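## Task

Using exactly three rods other than the purple one, lay out a single straight end-to-end train whose total length equals the purple rod's 6 cm. Colour gives length in cm: blue 1, magenta 2, grey 3, orange 4, lime 5, purple 6, red 7, green 8, pink 9, turquoise 10. The train's rods must rest flat with their ends touching or nearly so. No second train may exist, and every rod outside the train must sit at least one rod-width away from it. The train must stay in place on its own without the robot holding it. Finish with both grippers released and moved away.

## Robot and tools

Robot: two six-joint UR-style arms, left_arm and right_arm, each with a parallel two-finger gripper (50 mm maximum gap) and a wrist camera. Joint order everywhere (rows, result lists): shoulder pan, shoulder lift, elbow, wrist 1, wrist 2, wrist 3. Stated ranges in rad: left_arm pan -3.142..3.142, elbow 0..3.142; right_arm pan 0..6.283, elbow -3.142..0; all other joints -6.283..6.283.

Frame: one shared scene frame, metres. Origin on the table top between the arms, +z up, +x out over the table, left_arm on the +y side (base near y=+0.523), right_arm on the -y side (base near y=-0.417). Names are not image sides. Reported gripper position is the point midway between the finger pads; fingertips extend 17.5 mm further along the gripper's +z (finger direction); fingers close along gripper x. A block juts about 9 cm toward gripper -y. Printed positions can be slightly off, worse at long reach.

The row: every motion command is one row of 18 numbers, each in [-1, 1], always including both arms: left_arm's 6 joint values, then its gripper position, force_limit, speed; then the same 9 for right_arm. Joint values are offsets, not poses: scaled so 1.0 = 1.989 rad, measured from joint angles (not from the previous row). Gripper position is absolute: +1 fully open (50 mm), about -0.65 pads meet, -1 means close until something blocks. force_limit: -1 about 20 N, 0 about 102 N, +1 about 185 N per pad. speed: -1 is 20 mm/s, 0 is 85, +1 is 150. To leave a gripper unchanged, repeat its previous three numbers; zeros are real commands.

execute_actions(actions): a list of actions; each action is a table of up to 15 rows, one row per 1/30 s step, last row held to fill 15 steps (0.5 s). Offsets in each action count from the angles at that action's start (for the first action, the last reported angles). A request pushing a joint more than 0.010 rad beyond its range is rejected; a bad first action rejects the whole call. Per step the joint target is clamped to within about 0.575 rad of the measured angle, and scaled back if it would put the gripper over 100 mm from where it is, so large changes need several actions. An empty list just returns state and images.

move(target, speed, blocking): target is one 18-number row; its joint offsets count from the Joint positions in the most recent result that printed them. All joints travel so they finish together, over 0.5 to 10 s; speed (rad/s, 0.01 to 2, default 0.5) caps the joint with farthest to go. It does not avoid obstacles or the other arm. blocking=false returns after 0.5 s while motion continues; then use wait or stop before any new motion. The result adds a move: line with the ending (done, off_target, moving, held, fault), limits=held or none, and each arm's joint farthest from target.

wait(seconds): 0 to 10, lets time pass holding the last command. stop(): brakes a running move; needs stopping room. zoom_image(camera, region): camera is cam_high (672x504), cam_left_wrist or cam_right_wrist (504x504); region [x0,y0,x1,y1] in pixels, at most 504x504. read_manual(section) gives licence text only. finished_scene(scene) ends scene 1 or 2 irreversibly and reports success; the next task arrives in its result.

Results: per-arm end effector position and quat_wxyz, velocities, Joint positions, Joint velocities, Joint targets (what the joints are heading to), Wrist force/torque in the gripper's own axes (offset up to ~4 N, noise ~2.4 N, saturates ~50 N), gripper position_measured (gap mm is about (250 - value) x 0.202) and object_status: 0 moving, 1 blocked while opening, 2 blocked while closing (a grasp), 3 reached target or pads met (usually empty). Step readings list joint angles, with HELD marking restrained steps. 'joint command not followed' means a clearance check altered targets; 'joint sent to its limit' means a joint hit its end. Camera calibration is provided; cam_high sits near (1.05, 0.85, 1.01) looking down.

Gripping: close with position -1 and keep it; confirm status 2. A new position value resets status to 0 briefly. New force or speed takes effect only with a changed position (differ by 0.01 or more). A grip at force_limit -1 keeps showing 2 even if the object slipped out.

Avoid: knocking rods off the table; letting the arms collide or press each other; driving fast or far past contact with the table or rods, since arms are stiff. A joint torque at its load limit (142 N m big joints, 26.6 N m wrists) or 150 N external force stops that arm for 10 s. Holding loads heats motors: MOTOR HOT warns at 70 °C, brakes engage at 85 °C. Objects may be nudged by random disturbances. Time runs while replying, with the robot holding its last command. Release rods, open, and lift clear before ending.

Each tool is called after "Emit:" by a JSON object that holds its "op" and its "data".

## Session

Emit:
{"op": "execute_actions", "data": {"actions": []}}

Scene clock: 0.00 s.
left_arm: end_effector_position=(+0.5575, +0.3333, +0.1570) position_measured=3 object_status=3 end_effector_quat_wxyz=(+0.148, +0.919, +0.229, -0.283) end_effector_velocity=(-0.000, +0.000, -0.000) end_effector_angular_velocity=(+0.000, +0.001, +0.000) | right_arm: end_effector_position=(+0.2763, -0.2365, +0.2080) position_measured=3 object_status=3 end_effector_quat_wxyz=(+0.337, +0.660, +0.543, -0.396) end_effector_velocity=(-0.000, +0.000, -0.000) end_effector_angular_velocity=(-0.001, +0.001, +0.000)
Joint names: [shoulder pan, shoulder lift, elbow, wrist 1, wrist 2, wrist 3]
Joint positions: left_arm=[-0.392 -1.038  1.34  -1.519 -2.129  0.846] | right_arm=[ 4.306 -1.78  -1.771 -2.247  1.404  1.5  ]
Joint velocities: left_arm=[ 0.     0.     0.001  0.    -0.    -0.   ] | right_arm=[ 0.    -0.002  0.     0.     0.    -0.   ]
Motor temperatures (°C, as the motors report them): left_arm=[30 33 31 35 35 38] | right_arm=[33 30 34 35 36 37]
Wrist force (N, on the end effector, along its own x y z axes, offset not removed): no reading
Wrist torque (N m, same axes, about the end effector's origin, offset not removed): no reading
Joint targets: left_arm=[-0.392 -1.038 1.340 -1.519 -2.129 0.846] | right_arm=[4.306 -1.780 -1.771 -2.247 1.404 1.500]

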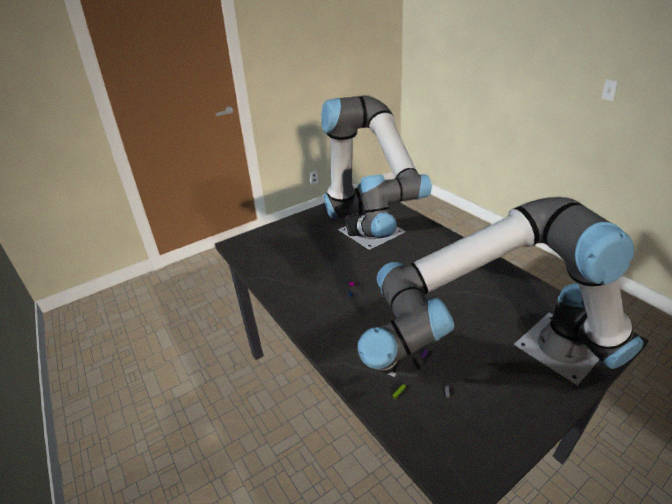

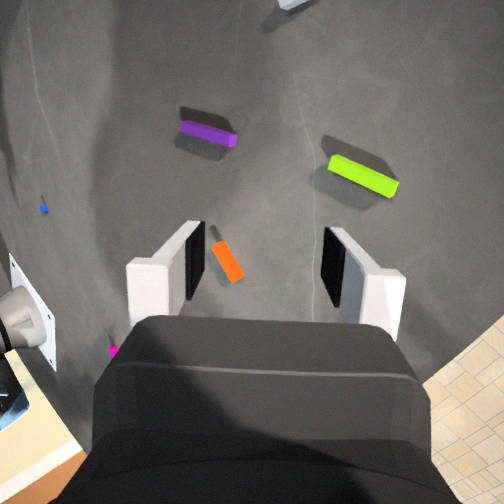

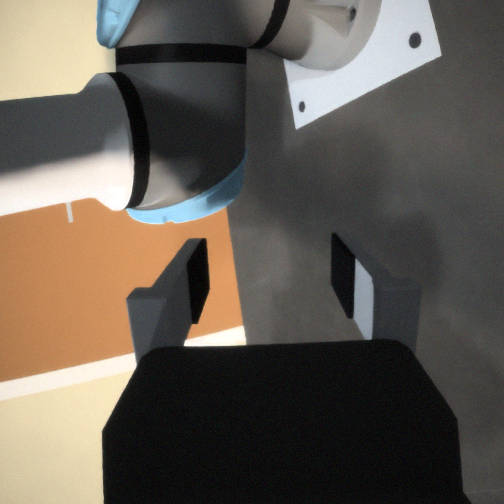

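Emit:
{"op": "zoom_image", "data": {"camera": "cam_high", "region": [300, 250, 520, 420]}}

Emit:
{"op": "zoom_image", "data": {"camera": "cam_high", "region": [200, 200, 672, 504]}}

Region (300, 250, 520, 420) of cam_high's 672x504 image, scaled by 2.291, with more detail than that image has; it fills the top 389 rows of this view, and the rest is white.

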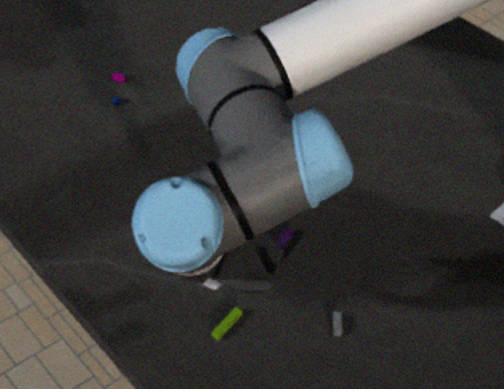

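Region (200, 200, 672, 504) of cam_high's 672x504 image, scaled by 1.068, with more detail than that image has; it fills the top 325 rows of this view, and the rest is white.

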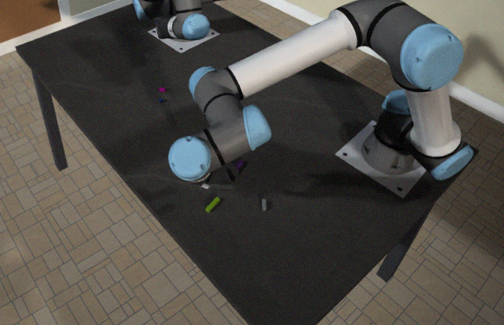

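Emit:
{"op": "move", "data": {"target": [-0.1775,-0.3677,0.3543,-0.1645,0.2806,0,1,-0.5,0,-0.0794,0.2599,-0.177,0.463,0.084,0,1,-0.5,0], "speed": 0.8}}

Scene clock: 121.97 s.
left_arm: end_effector_position=(+0.3914, +0.3997, +0.1999) position_measured=3 object_status=3 end_effector_quat_wxyz=(+0.000, +1.000, +0.017, -0.000) end_effector_velocity=(-0.001, +0.001, -0.000) end_effector_angular_velocity=(+0.001, -0.001, -0.001) | right_arm: end_effector_position=(+0.3109, -0.1682, +0.1997) position_measured=3 object_status=3 end_effector_quat_wxyz=(+0.000, +0.848, +0.531, -0.000) end_effector_velocity=(+0.001, +0.001, +0.001) end_effector_angular_velocity=(+0.006, -0.003, -0.001)
Joint names: [shoulder pan, shoulder lift, elbow, wrist 1, wrist 2, wrist 3]
Joint positions: left_arm=[-0.745 -1.769  2.044 -1.846 -1.572  0.846] | right_arm=[ 4.148 -1.264 -2.123 -1.326  1.571  1.5  ]
Joint velocities: left_arm=[-0.001 -0.003  0.003 -0.001  0.002  0.   ] | right_arm=[-0.001  0.003  0.     0.003  0.    -0.   ]
Motor temperatures (°C, as the motors report them): left_arm=[30 34 31 35 35 38] | right_arm=[33 30 34 35 36 37]
Wrist force (N, on the end effector, along its own x y z axes, offset not removed): left_arm=[-2.7 0.4 -3.1] | right_arm=[-1.2 1.3 0.2]
Wrist torque (N m, same axes, about the end effector's origin, offset not removed): left_arm=[-0.11 0.46 0.31] | right_arm=[0.34 0.17 -0.19]
Joint targets: left_arm=[-0.745 -1.769 2.045 -1.846 -1.571 0.846] | right_arm=[4.148 -1.264 -2.123 -1.326 1.571 1.500]
move: done; limits=none; left_arm: farthest joint: the wrist 2, 0.001 radians from its target (0.558 radians at the start); right_arm: farthest joint: the shoulder lift, 0.001 radians from its target (0.517 radians at the start)
camera_calibration (this result's frames):
cam_left_wrist: T_world_to_cam=[[0.997644, 0.0481712, -0.0488422, -0.387565], [0.0591241, -0.96485, 0.256066, 0.31657], [-0.0347903, -0.25835, -0.965425, 0.462378], [0, 0, 0, 1]] pos_world=[0.384022, 0.443568, 0.346399]
cam_right_wrist: T_world_to_cam=[[0.48262, 0.875115, -0.0353712, 0.012927], [0.850149, -0.458378, 0.259108, -0.391679], [0.210536, -0.155122, -0.9652, 0.250436], [0, 0, 0, 1]] pos_world=[0.274021, -0.152002, 0.343665]

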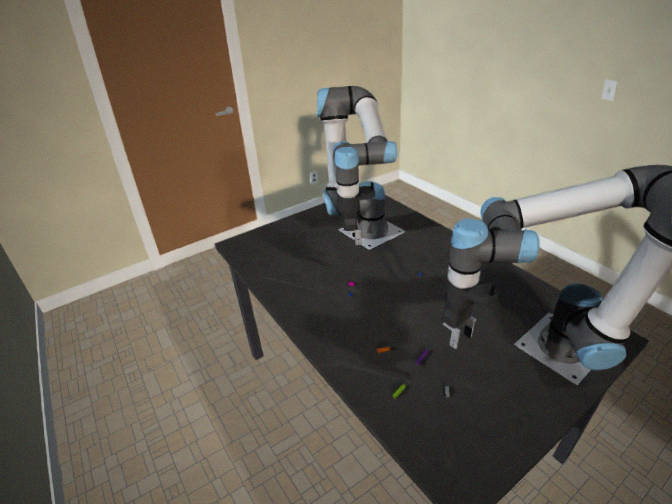

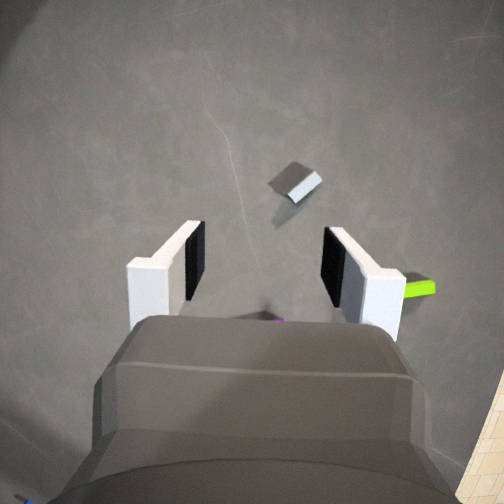

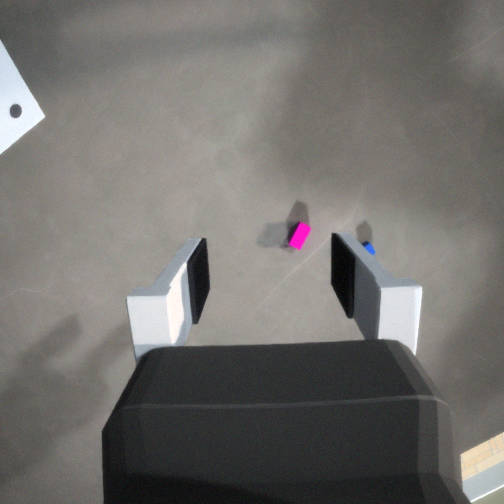

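Emit:
{"op": "zoom_image", "data": {"camera": "cam_left_wrist", "region": [250, 140, 350, 240]}}

Emit:
{"op": "zoom_image", "data": {"camera": "cam_right_wrist", "region": [270, 190, 390, 280]}}

Region (250, 140, 350, 240) of cam_left_wrist's 504x504 image, scaled by 5.040, with more detail than that image has.

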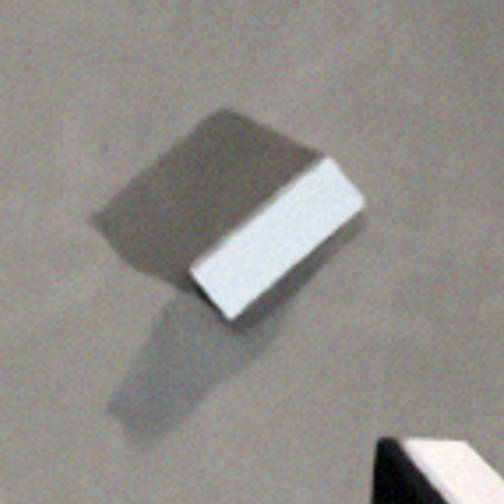

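Region (270, 190, 390, 280) of cam_right_wrist's 504x504 image, scaled by 4.200, with more detail than that image has; it fills the top 378 rows of this view, and the rest is white.

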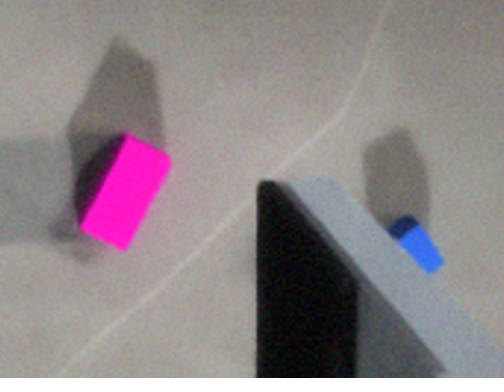

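Emit:
{"op": "move", "data": {"target": [0.0176,0.088,0.1293,-0.2171,0.0006,0.4395,0.4,-0.5,0,-0.0527,-0.1898,-0.0406,0.2307,0,0.4326,0.4,-0.5,0], "speed": 0.8}}

Scene clock: 221.70 s.
left_arm: end_effector_position=(+0.4110, +0.4094, +0.0599) position_measured=92 object_status=3 end_effector_quat_wxyz=(-0.000, +0.920, -0.392, -0.000) end_effector_velocity=(+0.000, +0.001, -0.000) end_effector_angular_velocity=(-0.000, +0.000, -0.001) | right_arm: end_effector_position=(+0.3981, -0.1237, +0.0602) position_measured=92 object_status=3 end_effector_quat_wxyz=(-0.000, +0.997, +0.077, -0.000) end_effector_velocity=(-0.000, -0.000, -0.001) end_effector_angular_velocity=(-0.000, +0.000, -0.003)
Joint names: [shoulder pan, shoulder lift, elbow, wrist 1, wrist 2, wrist 3]
Joint positions: left_arm=[-0.71  -1.594  2.301 -2.278 -1.57   1.72 ] | right_arm=[ 4.043 -1.641 -2.204 -0.868  1.571  2.36 ]
Joint velocities: left_arm=[ 0.002  0.     0.001 -0.001 -0.     0.003] | right_arm=[ 0.    -0.001 -0.001  0.002  0.     0.003]
Motor temperatures (°C, as the motors report them): left_arm=[30 34 31 35 35 38] | right_arm=[33 30 34 35 36 37]
Wrist force (N, on the end effector, along its own x y z axes, offset not removed): left_arm=[2.1 1.6 -3.1] | right_arm=[-0.6 1.0 0.9]
Wrist torque (N m, same axes, about the end effector's origin, offset not removed): left_arm=[0.22 -0.29 0.28] | right_arm=[0.36 0.11 -0.19]
Joint targets: left_arm=[-0.710 -1.594 2.302 -2.278 -1.570 1.720] | right_arm=[4.043 -1.641 -2.204 -0.867 1.571 2.360]
move: done; limits=none; left_arm: farthest joint: the shoulder pan, 0.000 radians from its target (0.035 radians at the start); right_arm: farthest joint: the shoulder pan, 0.000 radians from its target (0.105 radians at the start)
camera_calibration (this result's frames):
cam_left_wrist: T_world_to_cam=[[0.702779, -0.709735, -0.0487682, 0.0170795], [-0.678242, -0.689126, 0.255134, 0.550821], [-0.214685, -0.146226, -0.965675, 0.358437], [0, 0, 0, 1]] pos_world=[0.438537, 0.44412, 0.206433]
cam_right_wrist: T_world_to_cam=[[0.994179, 0.101923, -0.0349133, -0.372412], [0.107504, -0.959808, 0.259254, -0.175678], [-0.00708615, -0.261498, -0.965178, 0.177775], [0, 0, 0, 1]] pos_world=[0.39039, -0.0841718, 0.204128]

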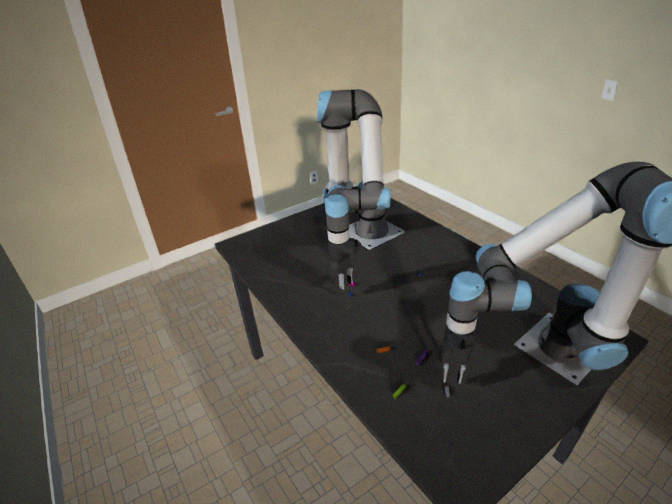

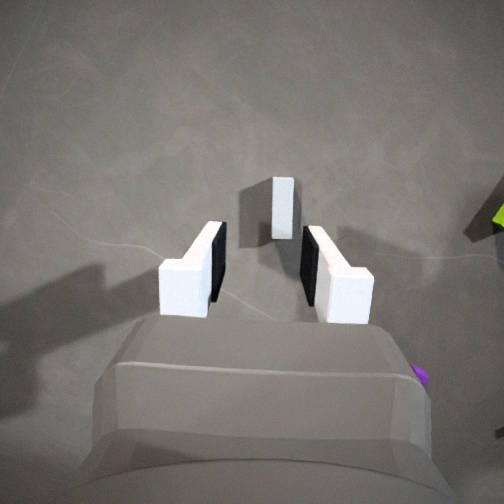

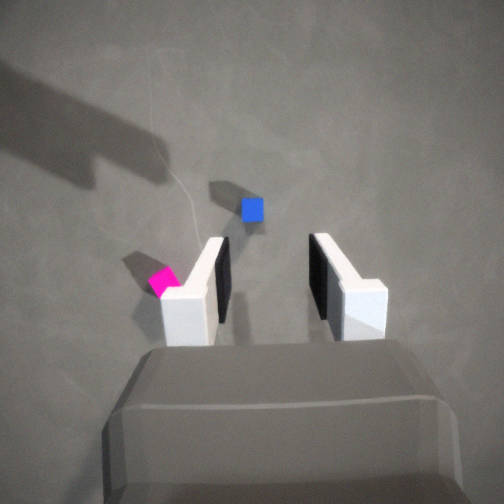

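Emit:
{"op": "zoom_image", "data": {"camera": "cam_left_wrist", "region": [200, 160, 330, 260]}}

Emit:
{"op": "zoom_image", "data": {"camera": "cam_right_wrist", "region": [200, 170, 330, 270]}}

Region (200, 160, 330, 260) of cam_left_wrist's 504x504 image, scaled by 3.877, with more detail than that image has; it fills the top 388 rows of this view, and the rest is white.

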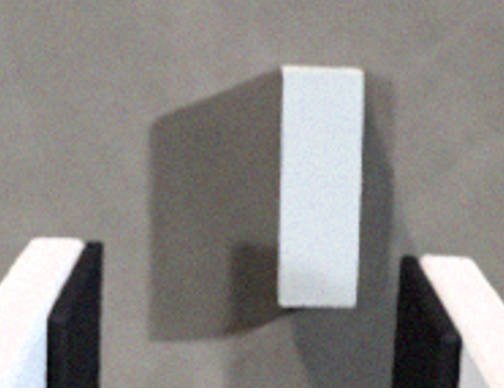

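Region (200, 170, 330, 270) of cam_right_wrist's 504x504 image, scaled by 3.877, with more detail than that image has; it fills the top 388 rows of this view, and the rest is white.

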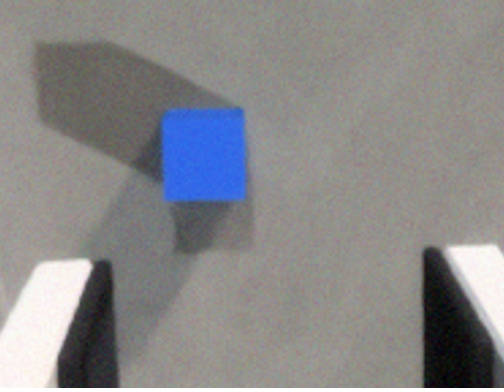

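Emit:
{"op": "move", "data": {"target": [0.0037,0.0543,0.0112,-0.0655,0,0.0037,0.4,-0.5,0,0.0134,-0.0377,-0.0239,0.0616,0,0.0134,0.4,-0.5,0], "speed": 0.15}}

Scene clock: 301.87 s.
left_arm: end_effector_position=(+0.4201, +0.4061, +0.0221) position_measured=92 object_status=3 end_effector_quat_wxyz=(-0.000, +0.920, -0.392, -0.000) end_effector_velocity=(-0.000, -0.001, -0.001) end_effector_angular_velocity=(-0.000, +0.000, -0.001) | right_arm: end_effector_position=(+0.3900, -0.1156, +0.0222) position_measured=92 object_status=3 end_effector_quat_wxyz=(-0.000, +0.997, +0.077, -0.000) end_effector_velocity=(-0.000, +0.000, -0.001) end_effector_angular_velocity=(-0.001, +0.000, -0.000)
Joint names: [shoulder pan, shoulder lift, elbow, wrist 1, wrist 2, wrist 3]
Joint positions: left_arm=[-0.703 -1.486  2.324 -2.408 -1.57   1.727] | right_arm=[ 4.07  -1.716 -2.251 -0.746  1.571  2.387]
Joint velocities: left_arm=[-0.001  0.002  0.001 -0.003 -0.     0.   ] | right_arm=[ 0.001 -0.002 -0.001  0.003 -0.     0.001]
Motor temperatures (°C, as the motors report them): left_arm=[30 34 31 35 35 38] | right_arm=[33 30 34 35 36 37]
Wrist force (N, on the end effector, along its own x y z axes, offset not removed): left_arm=[-0.3 0.5 0.3] | right_arm=[-0.8 3.5 1.9]
Wrist torque (N m, same axes, about the end effector's origin, offset not removed): left_arm=[0.08 0.00 0.06] | right_arm=[0.78 0.15 -0.17]
Joint targets: left_arm=[-0.703 -1.486 2.324 -2.408 -1.570 1.727] | right_arm=[4.070 -1.716 -2.251 -0.745 1.571 2.387]
move: done; limits=none; left_arm: farthest joint: the wrist 1, 0.001 radians from its target (0.130 radians at the start); right_arm: farthest joint: the shoulder pan, 0.000 radians from its target (0.026 radians at the start)
camera_calibration (this result's frames):
cam_left_wrist: T_world_to_cam=[[0.702779, -0.709736, -0.0487599, 0.00650175], [-0.678244, -0.689124, 0.255135, 0.564356], [-0.21468, -0.146232, -0.965675, 0.323342], [0, 0, 0, 1]] pos_world=[0.447617, 0.440809, 0.168573]
cam_right_wrist: T_world_to_cam=[[0.99418, 0.10192, -0.0348978, -0.36648], [0.107497, -0.959806, 0.259261, -0.157104], [-0.00707125, -0.261504, -0.965177, 0.143195], [0, 0, 0, 1]] pos_world=[0.382247, -0.0759913, 0.16615]

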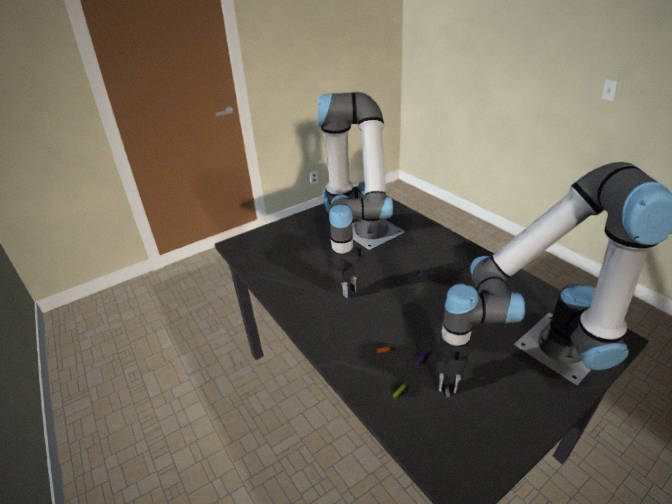

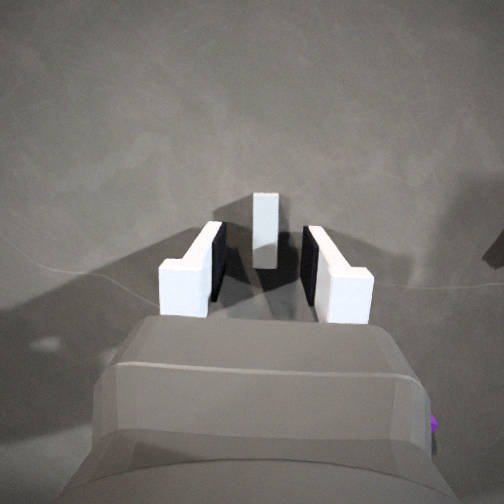

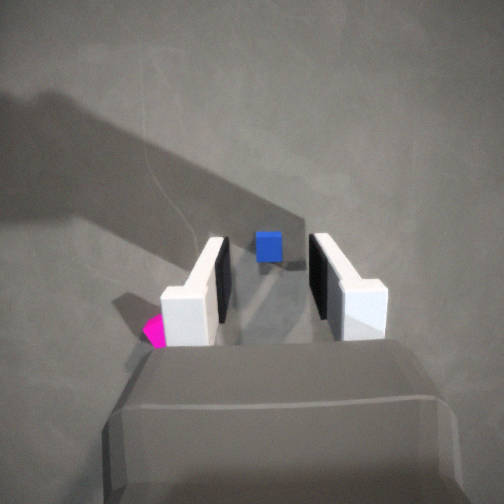

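Emit:
{"op": "zoom_image", "data": {"camera": "cam_right_wrist", "region": [210, 210, 330, 290]}}

Emit:
{"op": "zoom_image", "data": {"camera": "cam_left_wrist", "region": [205, 185, 325, 285]}}

Region (210, 210, 330, 290) of cam_right_wrist's 504x504 image, scaled by 4.200, with more detail than that image has.

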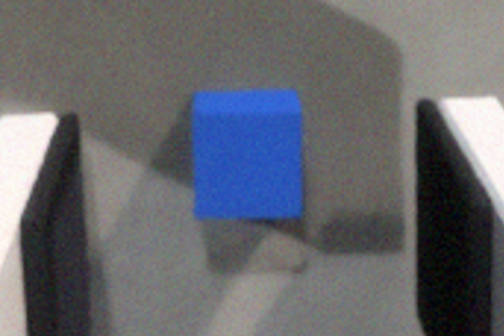

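Region (205, 185, 325, 285) of cam_left_wrist's 504x504 image, scaled by 4.200, with more detail than that image has.

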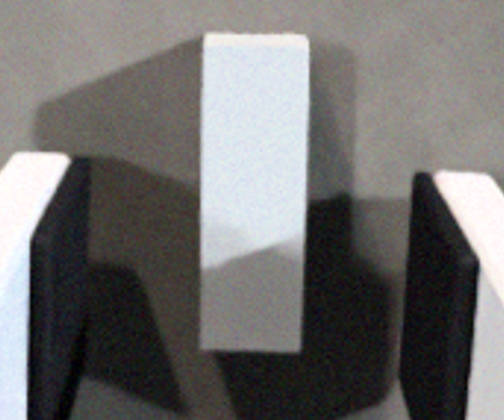

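Emit:
{"op": "execute_actions", "data": {"actions": [[[0,0.0006,0.0003,-0.0009,0,0,0.4,-0.5,0,-0.0005,-0.0005,-0.0008,0.0013,0,-0.0005,0.4,-0.5,0],[0,0.0012,0.0006,-0.0018,0,0,0.4,-0.5,0,-0.001,-0.001,-0.0016,0.0026,0,-0.001,0.4,-0.5,0],[0,0.0018,0.0008,-0.0026,0,0,0.4,-0.5,0,-0.0015,-0.0015,-0.0024,0.0039,0,-0.0015,0.4,-0.5,0],[0,0.0024,0.0011,-0.0035,0,0,0.4,-0.5,0,-0.002,-0.002,-0.0032,0.0052,0,-0.002,0.4,-0.5,0]],[[0,0,0,0,0,0,-1,-0.5,-0.4,0,0,0,0,0,0,-1,-0.5,-0.4]],[[0,0,0,0,0,0,-1,-0.5,-0.4,0,0,0,0,0,0,-1,-0.5,-0.4]]]}}

Scene clock: 343.53 s.
left_arm: end_effector_position=(+0.4200, +0.4061, +0.0201) position_measured=205 object_status=2 end_effector_quat_wxyz=(-0.000, +0.920, -0.392, -0.000) end_effector_velocity=(-0.000, +0.000, +0.000) end_effector_angular_velocity=(-0.000, -0.000, +0.000) | right_arm: end_effector_position=(+0.3903, -0.1180, +0.0193) position_measured=208 object_status=2 end_effector_quat_wxyz=(-0.000, +0.997, +0.077, -0.000) end_effector_velocity=(-0.001, -0.000, -0.001) end_effector_angular_velocity=(-0.001, +0.002, -0.001)
Joint names: [shoulder pan, shoulder lift, elbow, wrist 1, wrist 2, wrist 3]
Joint positions: left_arm=[-0.703 -1.482  2.326 -2.414 -1.57   1.727] | right_arm=[ 4.066 -1.72  -2.257 -0.735  1.571  2.383]
Joint velocities: left_arm=[-0. -0.  0. -0. -0. -0.] | right_arm=[ 0.001 -0.001 -0.001 -0.     0.001  0.002]
Motor temperatures (°C, as the motors report them): left_arm=[30 34 31 35 35 38] | right_arm=[33 30 34 35 36 37]
Wrist force (N, on the end effector, along its own x y z axes, offset not removed): left_arm=[1.2 1.2 -1.8] | right_arm=[-0.7 3.9 0.1]
Wrist torque (N m, same axes, about the end effector's origin, offset not removed): left_arm=[0.21 -0.10 0.13] | right_arm=[0.85 0.08 -0.10]
Joint targets: left_arm=[-0.703 -1.482 2.326 -2.414 -1.570 1.727] | right_arm=[4.066 -1.720 -2.257 -0.735 1.571 2.383]
Step readings (joint positions; steps 1 to 15: 1st action; 16 to 30: 2nd action; 31 to 45: 3rd action):
0: left_arm=[-0.703 -1.486 2.324 -2.408 -1.570 1.727] | right_arm=[4.070 -1.716 -2.251 -0.745 1.571 2.387]
1: left_arm=[-0.703 -1.486 2.324 -2.408 -1.570 1.727] | right_arm=[4.070 -1.716 -2.251 -0.745 1.571 2.387]
2: left_arm=[-0.703 -1.486 2.324 -2.408 -1.570 1.727] | right_arm=[4.070 -1.716 -2.251 -0.745 1.571 2.387]
4: left_arm=[-0.703 -1.485 2.324 -2.410 -1.570 1.727] | right_arm=[4.069 -1.717 -2.253 -0.743 1.571 2.386]
8: left_arm=[-0.703 -1.483 2.325 -2.413 -1.570 1.727] | right_arm=[4.067 -1.719 -2.256 -0.738 1.571 2.384]
15: left_arm=[-0.703 -1.482 2.326 -2.414 -1.570 1.727] | right_arm=[4.066 -1.720 -2.257 -0.736 1.571 2.383]
16: left_arm=[-0.703 -1.482 2.326 -2.414 -1.570 1.727] | right_arm=[4.066 -1.720 -2.257 -0.735 1.571 2.383]
17: left_arm=[-0.703 -1.482 2.326 -2.414 -1.570 1.727] | right_arm=[4.066 -1.720 -2.257 -0.735 1.571 2.383]
19: left_arm=[-0.703 -1.482 2.326 -2.414 -1.570 1.727] | right_arm=[4.066 -1.720 -2.257 -0.735 1.571 2.383]
23: left_arm=[-0.703 -1.482 2.326 -2.414 -1.570 1.727] | right_arm=[4.066 -1.720 -2.257 -0.735 1.571 2.383]
30: left_arm=[-0.703 -1.482 2.326 -2.414 -1.570 1.727] | right_arm=[4.066 -1.720 -2.257 -0.735 1.571 2.383]
31: left_arm=[-0.703 -1.482 2.326 -2.414 -1.570 1.727] | right_arm=[4.066 -1.720 -2.257 -0.735 1.571 2.383]
32: left_arm=[-0.703 -1.482 2.326 -2.414 -1.570 1.727] | right_arm=[4.066 -1.720 -2.257 -0.735 1.571 2.383]
34: left_arm=[-0.703 -1.482 2.326 -2.414 -1.570 1.727] | right_arm=[4.066 -1.720 -2.257 -0.735 1.571 2.383]
38: left_arm=[-0.703 -1.482 2.326 -2.414 -1.570 1.727] | right_arm=[4.066 -1.720 -2.257 -0.735 1.571 2.383]
45: Joint positions above
camera_calibration (this result's frames):
cam_left_wrist: T_world_to_cam=[[0.702779, -0.709734, -0.0487756, 0.00642691], [-0.67824, -0.689127, 0.255137, 0.564856], [-0.214692, -0.146223, -0.965674, 0.321469], [0, 0, 0, 1]] pos_world=[0.447608, 0.440825, 0.166632]
cam_right_wrist: T_world_to_cam=[[0.994177, 0.101945, -0.0349076, -0.366655], [0.107524, -0.9598, 0.259272, -0.158708], [-0.0070728, -0.261515, -0.965173, 0.139769], [0, 0, 0, 1]] pos_world=[0.382574, -0.0783977, 0.16325]

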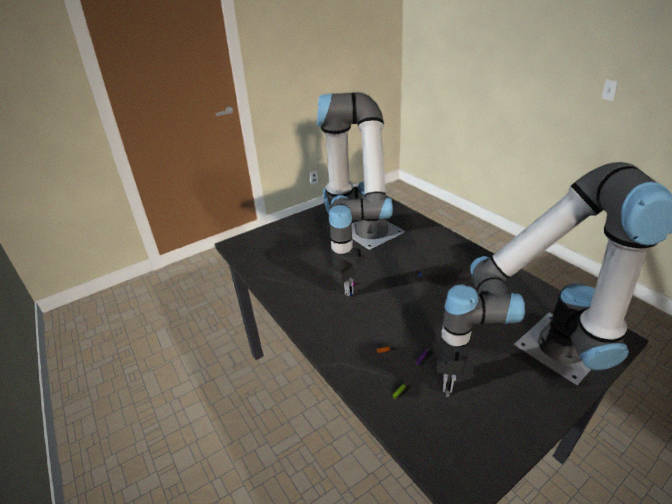

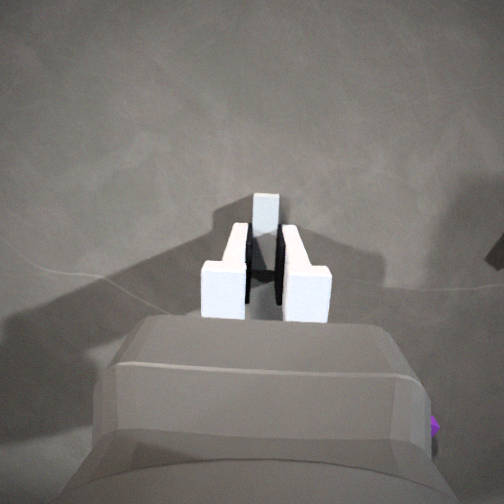

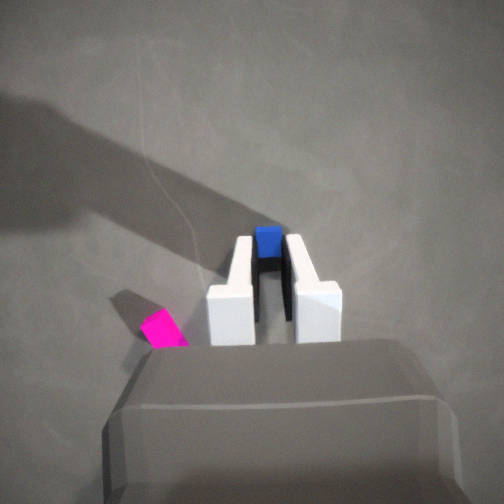

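Emit:
{"op": "zoom_image", "data": {"camera": "cam_right_wrist", "region": [220, 190, 320, 290]}}

Emit:
{"op": "zoom_image", "data": {"camera": "cam_left_wrist", "region": [215, 160, 315, 260]}}

Emit:
{"op": "zoom_image", "data": {"camera": "cam_right_wrist", "region": [120, 280, 220, 360]}}

Region (220, 190, 320, 290) of cam_right_wrist's 504x504 image, scaled by 5.040, with more detail than that image has.

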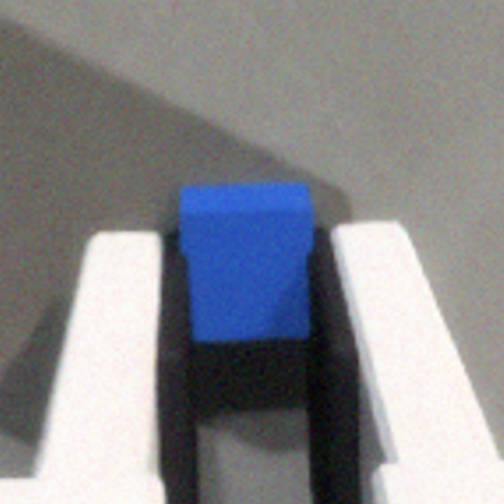

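Region (215, 160, 315, 260) of cam_left_wrist's 504x504 image, scaled by 5.040, with more detail than that image has.

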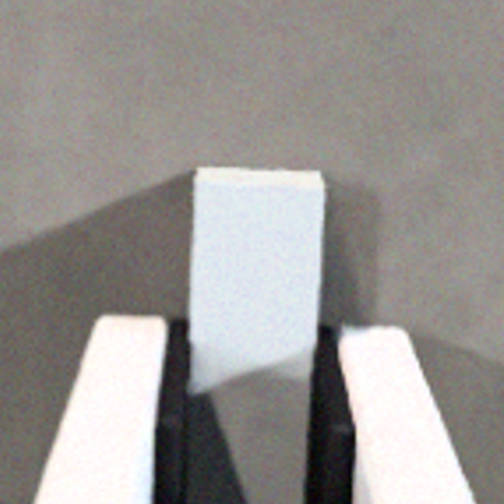

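Region (120, 280, 220, 360) of cam_right_wrist's 504x504 image, scaled by 5.040, with more detail than that image has; it fills the top 403 rows of this view, and the rest is white.

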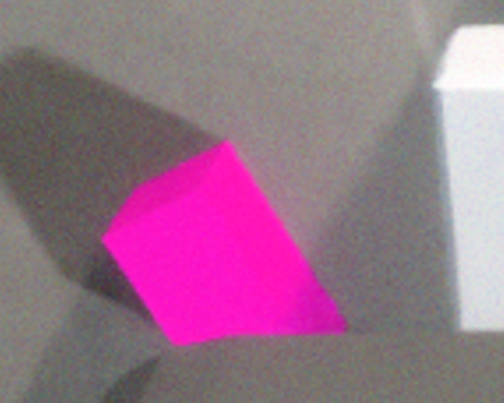

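Emit:
{"op": "move", "data": {"target": [0,-0.0361,-0.0164,0.0525,0,0,-1,-0.5,-0.4,0,0.0316,0.0141,-0.0458,0,0,-1,-0.5,-0.4], "speed": 0.3}}

Scene clock: 365.00 s.
left_arm: end_effector_position=(+0.4190, +0.4069, +0.0504) position_measured=205 object_status=2 end_effector_quat_wxyz=(-0.000, +0.920, -0.392, -0.000) end_effector_velocity=(-0.000, -0.000, +0.001) end_effector_angular_velocity=(+0.000, +0.000, -0.001) | right_arm: end_effector_position=(+0.3896, -0.1190, +0.0474) position_measured=208 object_status=2 end_effector_quat_wxyz=(+0.000, +0.997, +0.077, -0.000) end_effector_velocity=(-0.000, -0.000, +0.000) end_effector_angular_velocity=(-0.000, +0.001, -0.002)
Joint names: [shoulder pan, shoulder lift, elbow, wrist 1, wrist 2, wrist 3]
Joint positions: left_arm=[-0.703 -1.553  2.293 -2.31  -1.57   1.727] | right_arm=[ 4.066 -1.657 -2.229 -0.826  1.571  2.383]
Joint velocities: left_arm=[-0.001 -0.002 -0.001  0.003  0.     0.   ] | right_arm=[-0.001  0.001  0.    -0.003  0.001  0.001]
Motor temperatures (°C, as the motors report them): left_arm=[30 34 31 35 35 38] | right_arm=[33 30 34 35 36 37]
Wrist force (N, on the end effector, along its own x y z axes, offset not removed): left_arm=[3.2 -0.9 0.4] | right_arm=[-4.0 2.5 1.9]
Wrist torque (N m, same axes, about the end effector's origin, offset not removed): left_arm=[-0.08 -0.65 0.17] | right_arm=[0.61 0.56 -0.12]
Joint targets: left_arm=[-0.703 -1.554 2.293 -2.310 -1.570 1.727] | right_arm=[4.066 -1.657 -2.229 -0.827 1.571 2.383]
move: done; limits=none; left_arm: farthest joint: the wrist 1, 0.001 radians from its target (0.105 radians at the start); right_arm: farthest joint: the shoulder pan, 0.000 radians from its target (0.000 radians at the start)
camera_calibration (this result's frames):
cam_left_wrist: T_world_to_cam=[[0.702778, -0.709734, -0.0487881, 0.00921952], [-0.678237, -0.689129, 0.255138, 0.55697], [-0.214702, -0.146216, -0.965673, 0.350582], [0, 0, 0, 1]] pos_world=[0.446549, 0.441628, 0.196893]
cam_right_wrist: T_world_to_cam=[[0.994173, 0.101939, -0.0350427, -0.364851], [0.107554, -0.959756, 0.259423, -0.166919], [-0.00718707, -0.261681, -0.965128, 0.166621], [0, 0, 0, 1]] pos_world=[0.381876, -0.0794073, 0.191328]

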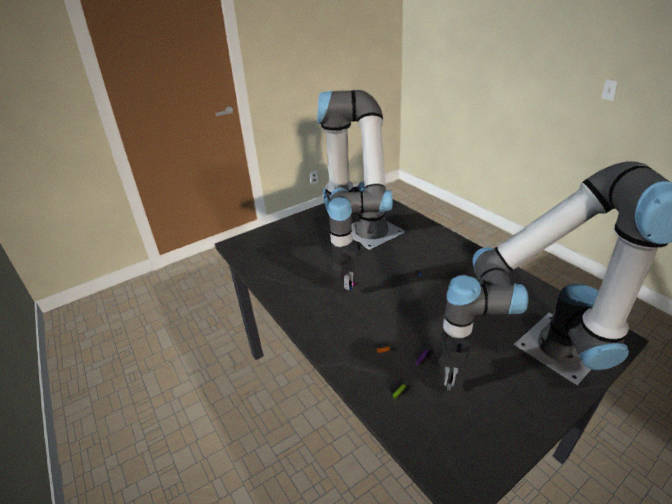

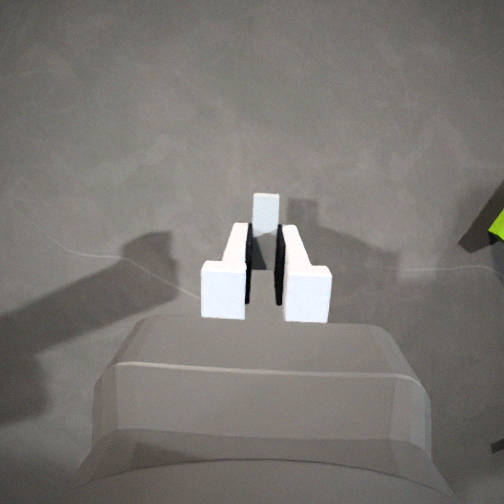

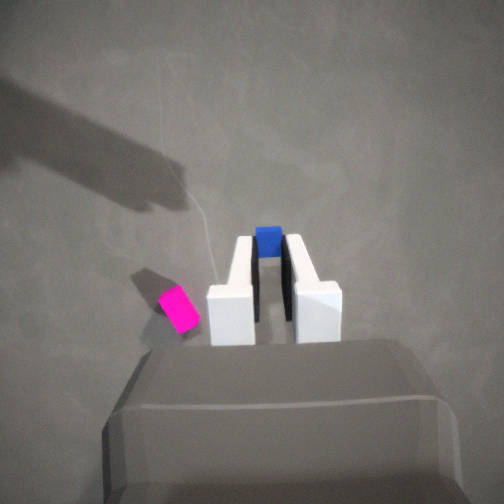

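Emit:
{"op": "move", "data": {"target": [-0.2299,0.0674,-0.1553,0.0875,0,0.6224,-1,-0.5,-0.4,-0.0165,0.0458,-0.0619,0.016,0,-0.2617,-1,-0.5,-0.4], "speed": 0.9}}

Emit:
{"op": "zoom_image", "data": {"camera": "cam_right_wrist", "region": [210, 150, 330, 270]}}

Scene clock: 386.33 s.
left_arm: end_effector_position=(+0.3604, +0.1202, +0.1000) position_measured=205 object_status=2 end_effector_quat_wxyz=(+0.000, -0.315, +0.949, -0.000) end_effector_velocity=(-0.000, -0.001, +0.000) end_effector_angular_velocity=(-0.000, -0.000, -0.004) | right_arm: end_effector_position=(+0.3591, -0.1734, +0.0399) position_measured=208 object_status=2 end_effector_quat_wxyz=(+0.000, +0.949, +0.315, -0.000) end_effector_velocity=(-0.000, -0.000, -0.000) end_effector_angular_velocity=(-0.000, +0.001, +0.000)
Joint names: [shoulder pan, shoulder lift, elbow, wrist 1, wrist 2, wrist 3]
Joint positions: left_arm=[-1.16  -1.419  1.985 -2.136 -1.57   2.965] | right_arm=[ 4.033 -1.566 -2.352 -0.794  1.571  1.862]
Joint velocities: left_arm=[-0.001  0.    -0.001 -0.     0.     0.003] | right_arm=[-0.001  0.    -0.001  0.     0.    -0.001]
Motor temperatures (°C, as the motors report them): left_arm=[30 34 31 35 35 38] | right_arm=[33 30 34 35 36 37]
Wrist force (N, on the end effector, along its own x y z axes, offset not removed): left_arm=[-1.5 -1.9 0.0] | right_arm=[-2.3 1.1 2.2]
Wrist torque (N m, same axes, about the end effector's origin, offset not removed): left_arm=[-0.23 0.21 0.19] | right_arm=[0.43 0.24 -0.17]
Joint targets: left_arm=[-1.160 -1.419 1.984 -2.136 -1.570 2.965] | right_arm=[4.033 -1.566 -2.352 -0.794 1.571 1.862]
move: done; limits=none; left_arm: farthest joint: the shoulder pan, 0.000 radians from its target (0.457 radians at the start); right_arm: farthest joint: the shoulder pan, 0.000 radians from its target (0.033 radians at the start)
camera_calibration (this result's frames):
cam_left_wrist: T_world_to_cam=[[-0.791009, -0.609863, -0.0487092, 0.375699], [-0.600198, 0.758104, 0.25503, 0.104975], [-0.118607, 0.230966, -0.965705, 0.264098], [0, 0, 0, 1]] pos_world=[0.391511, 0.088545, 0.246569]
cam_right_wrist: T_world_to_cam=[[0.830605, 0.555747, -0.0352252, -0.191783], [0.544644, -0.797576, 0.2593, -0.342703], [0.11601, -0.234561, -0.965154, 0.105368], [0, 0, 0, 1]] pos_world=[0.333723, -0.142034, 0.183804]

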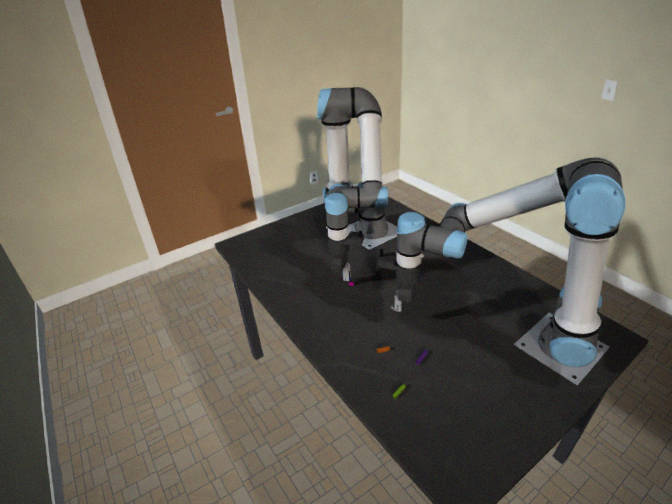

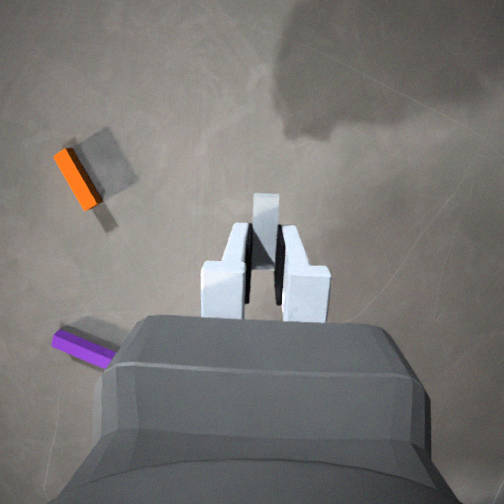

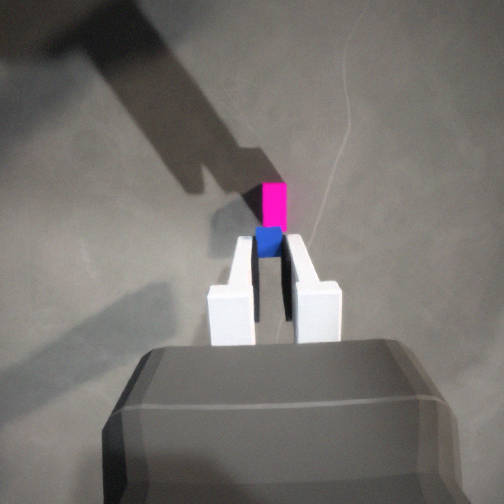

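Region (210, 150, 330, 270) of cam_right_wrist's 504x504 image, scaled by 4.200, with more detail than that image has.

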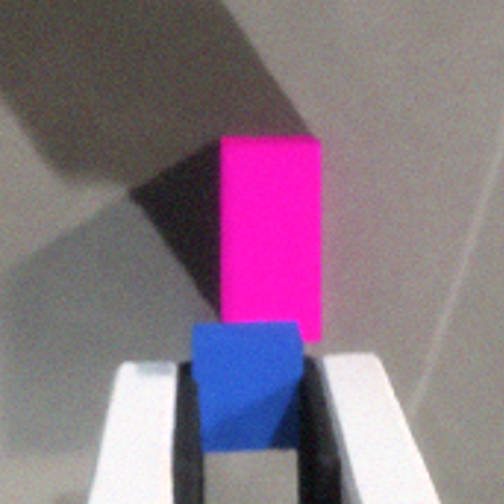

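Emit:
{"op": "move", "data": {"target": [0,0,0,0,0,0,-1,-0.5,-0.4,-0.0053,-0.0123,-0.004,0.0163,0,0.0153,-1,-0.5,-0.4], "speed": 0.1}}

Emit:
{"op": "zoom_image", "data": {"camera": "cam_right_wrist", "region": [210, 150, 330, 270]}}

Scene clock: 431.53 s.
left_arm: end_effector_position=(+0.3604, +0.1201, +0.1001) position_measured=205 object_status=2 end_effector_quat_wxyz=(+0.000, -0.315, +0.949, -0.000) end_effector_velocity=(+0.000, +0.000, -0.000) end_effector_angular_velocity=(+0.001, +0.000, +0.001) | right_arm: end_effector_position=(+0.3630, -0.1752, +0.0310) position_measured=208 object_status=2 end_effector_quat_wxyz=(+0.000, +0.955, +0.296, -0.000) end_effector_velocity=(+0.001, -0.000, -0.001) end_effector_angular_velocity=(-0.001, -0.001, -0.003)
Joint names: [shoulder pan, shoulder lift, elbow, wrist 1, wrist 2, wrist 3]
Joint positions: left_arm=[-1.16  -1.419  1.984 -2.136 -1.57   2.965] | right_arm=[ 4.023 -1.59  -2.36  -0.762  1.571  1.893]
Joint velocities: left_arm=[ 0.  0.  0.  0. -0. -0.] | right_arm=[-0.001 -0.003  0.     0.003 -0.001  0.002]
Motor temperatures (°C, as the motors report them): left_arm=[30 34 31 35 35 38] | right_arm=[33 30 34 35 36 37]
Wrist force (N, on the end effector, along its own x y z axes, offset not removed): left_arm=[1.1 1.1 1.1] | right_arm=[-2.9 -0.2 1.8]
Wrist torque (N m, same axes, about the end effector's origin, offset not removed): left_arm=[0.21 -0.15 0.19] | right_arm=[0.16 0.55 -0.10]
Joint targets: left_arm=[-1.160 -1.419 1.985 -2.136 -1.570 2.965] | right_arm=[4.023 -1.591 -2.360 -0.762 1.571 1.893]
move: done; limits=none; left_arm: farthest joint: the elbow, 0.001 radians from its target (0.001 radians at the start); right_arm: farthest joint: the wrist 1, 0.001 radians from its target (0.033 radians at the start)
camera_calibration (this result's frames):
cam_left_wrist: T_world_to_cam=[[-0.791061, -0.609795, -0.0487086, 0.375661], [-0.600133, 0.758157, 0.255027, 0.104969], [-0.118586, 0.230974, -0.965706, 0.264112], [0, 0, 0, 1]] pos_world=[0.391486, 0.0884896, 0.246583]
cam_right_wrist: T_world_to_cam=[[0.852424, 0.521663, -0.0352195, -0.208246], [0.511904, -0.818969, 0.259313, -0.335858], [0.106431, -0.239074, -0.965151, 0.0985868], [0, 0, 0, 1]] pos_world=[0.338948, -0.142853, 0.174909]

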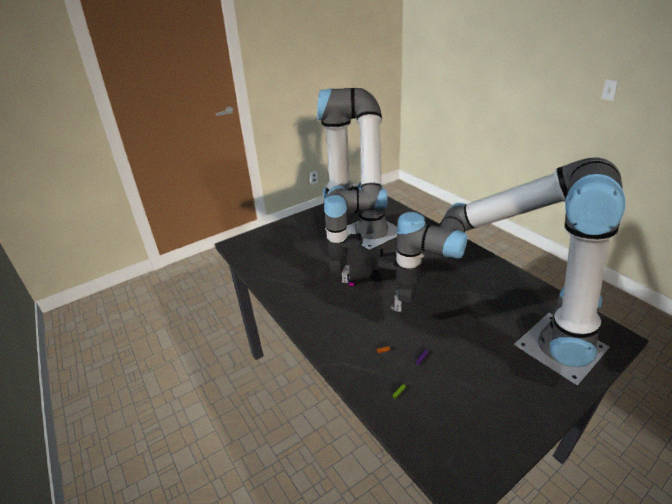

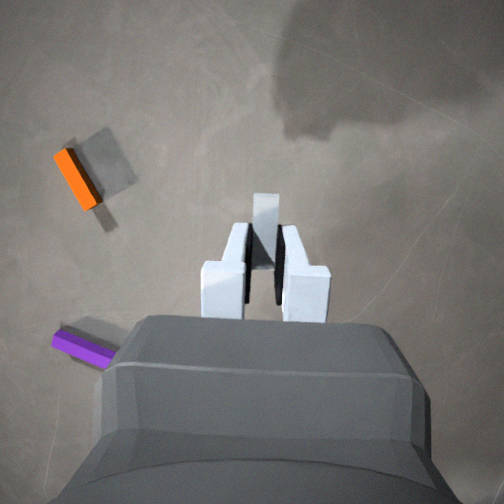

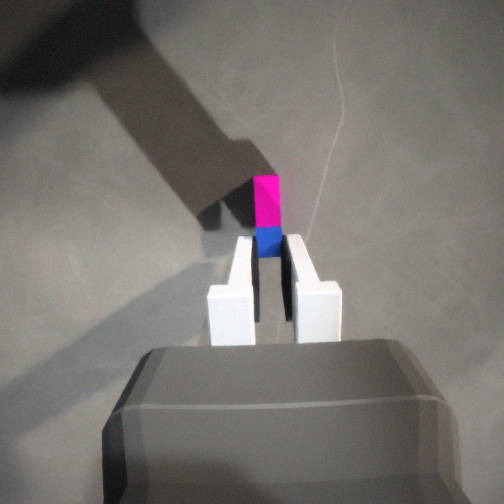

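Region (210, 150, 330, 270) of cam_right_wrist's 504x504 image, scaled by 4.200, with more detail than that image has.

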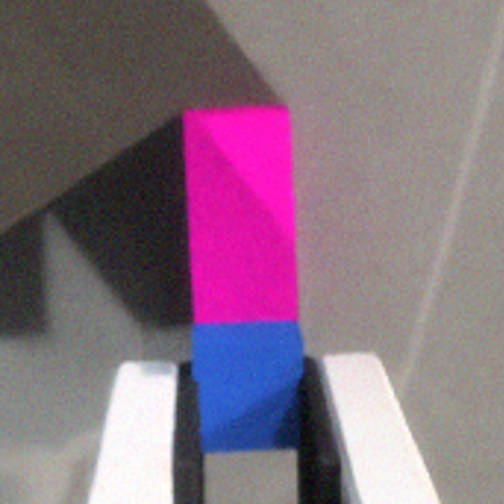

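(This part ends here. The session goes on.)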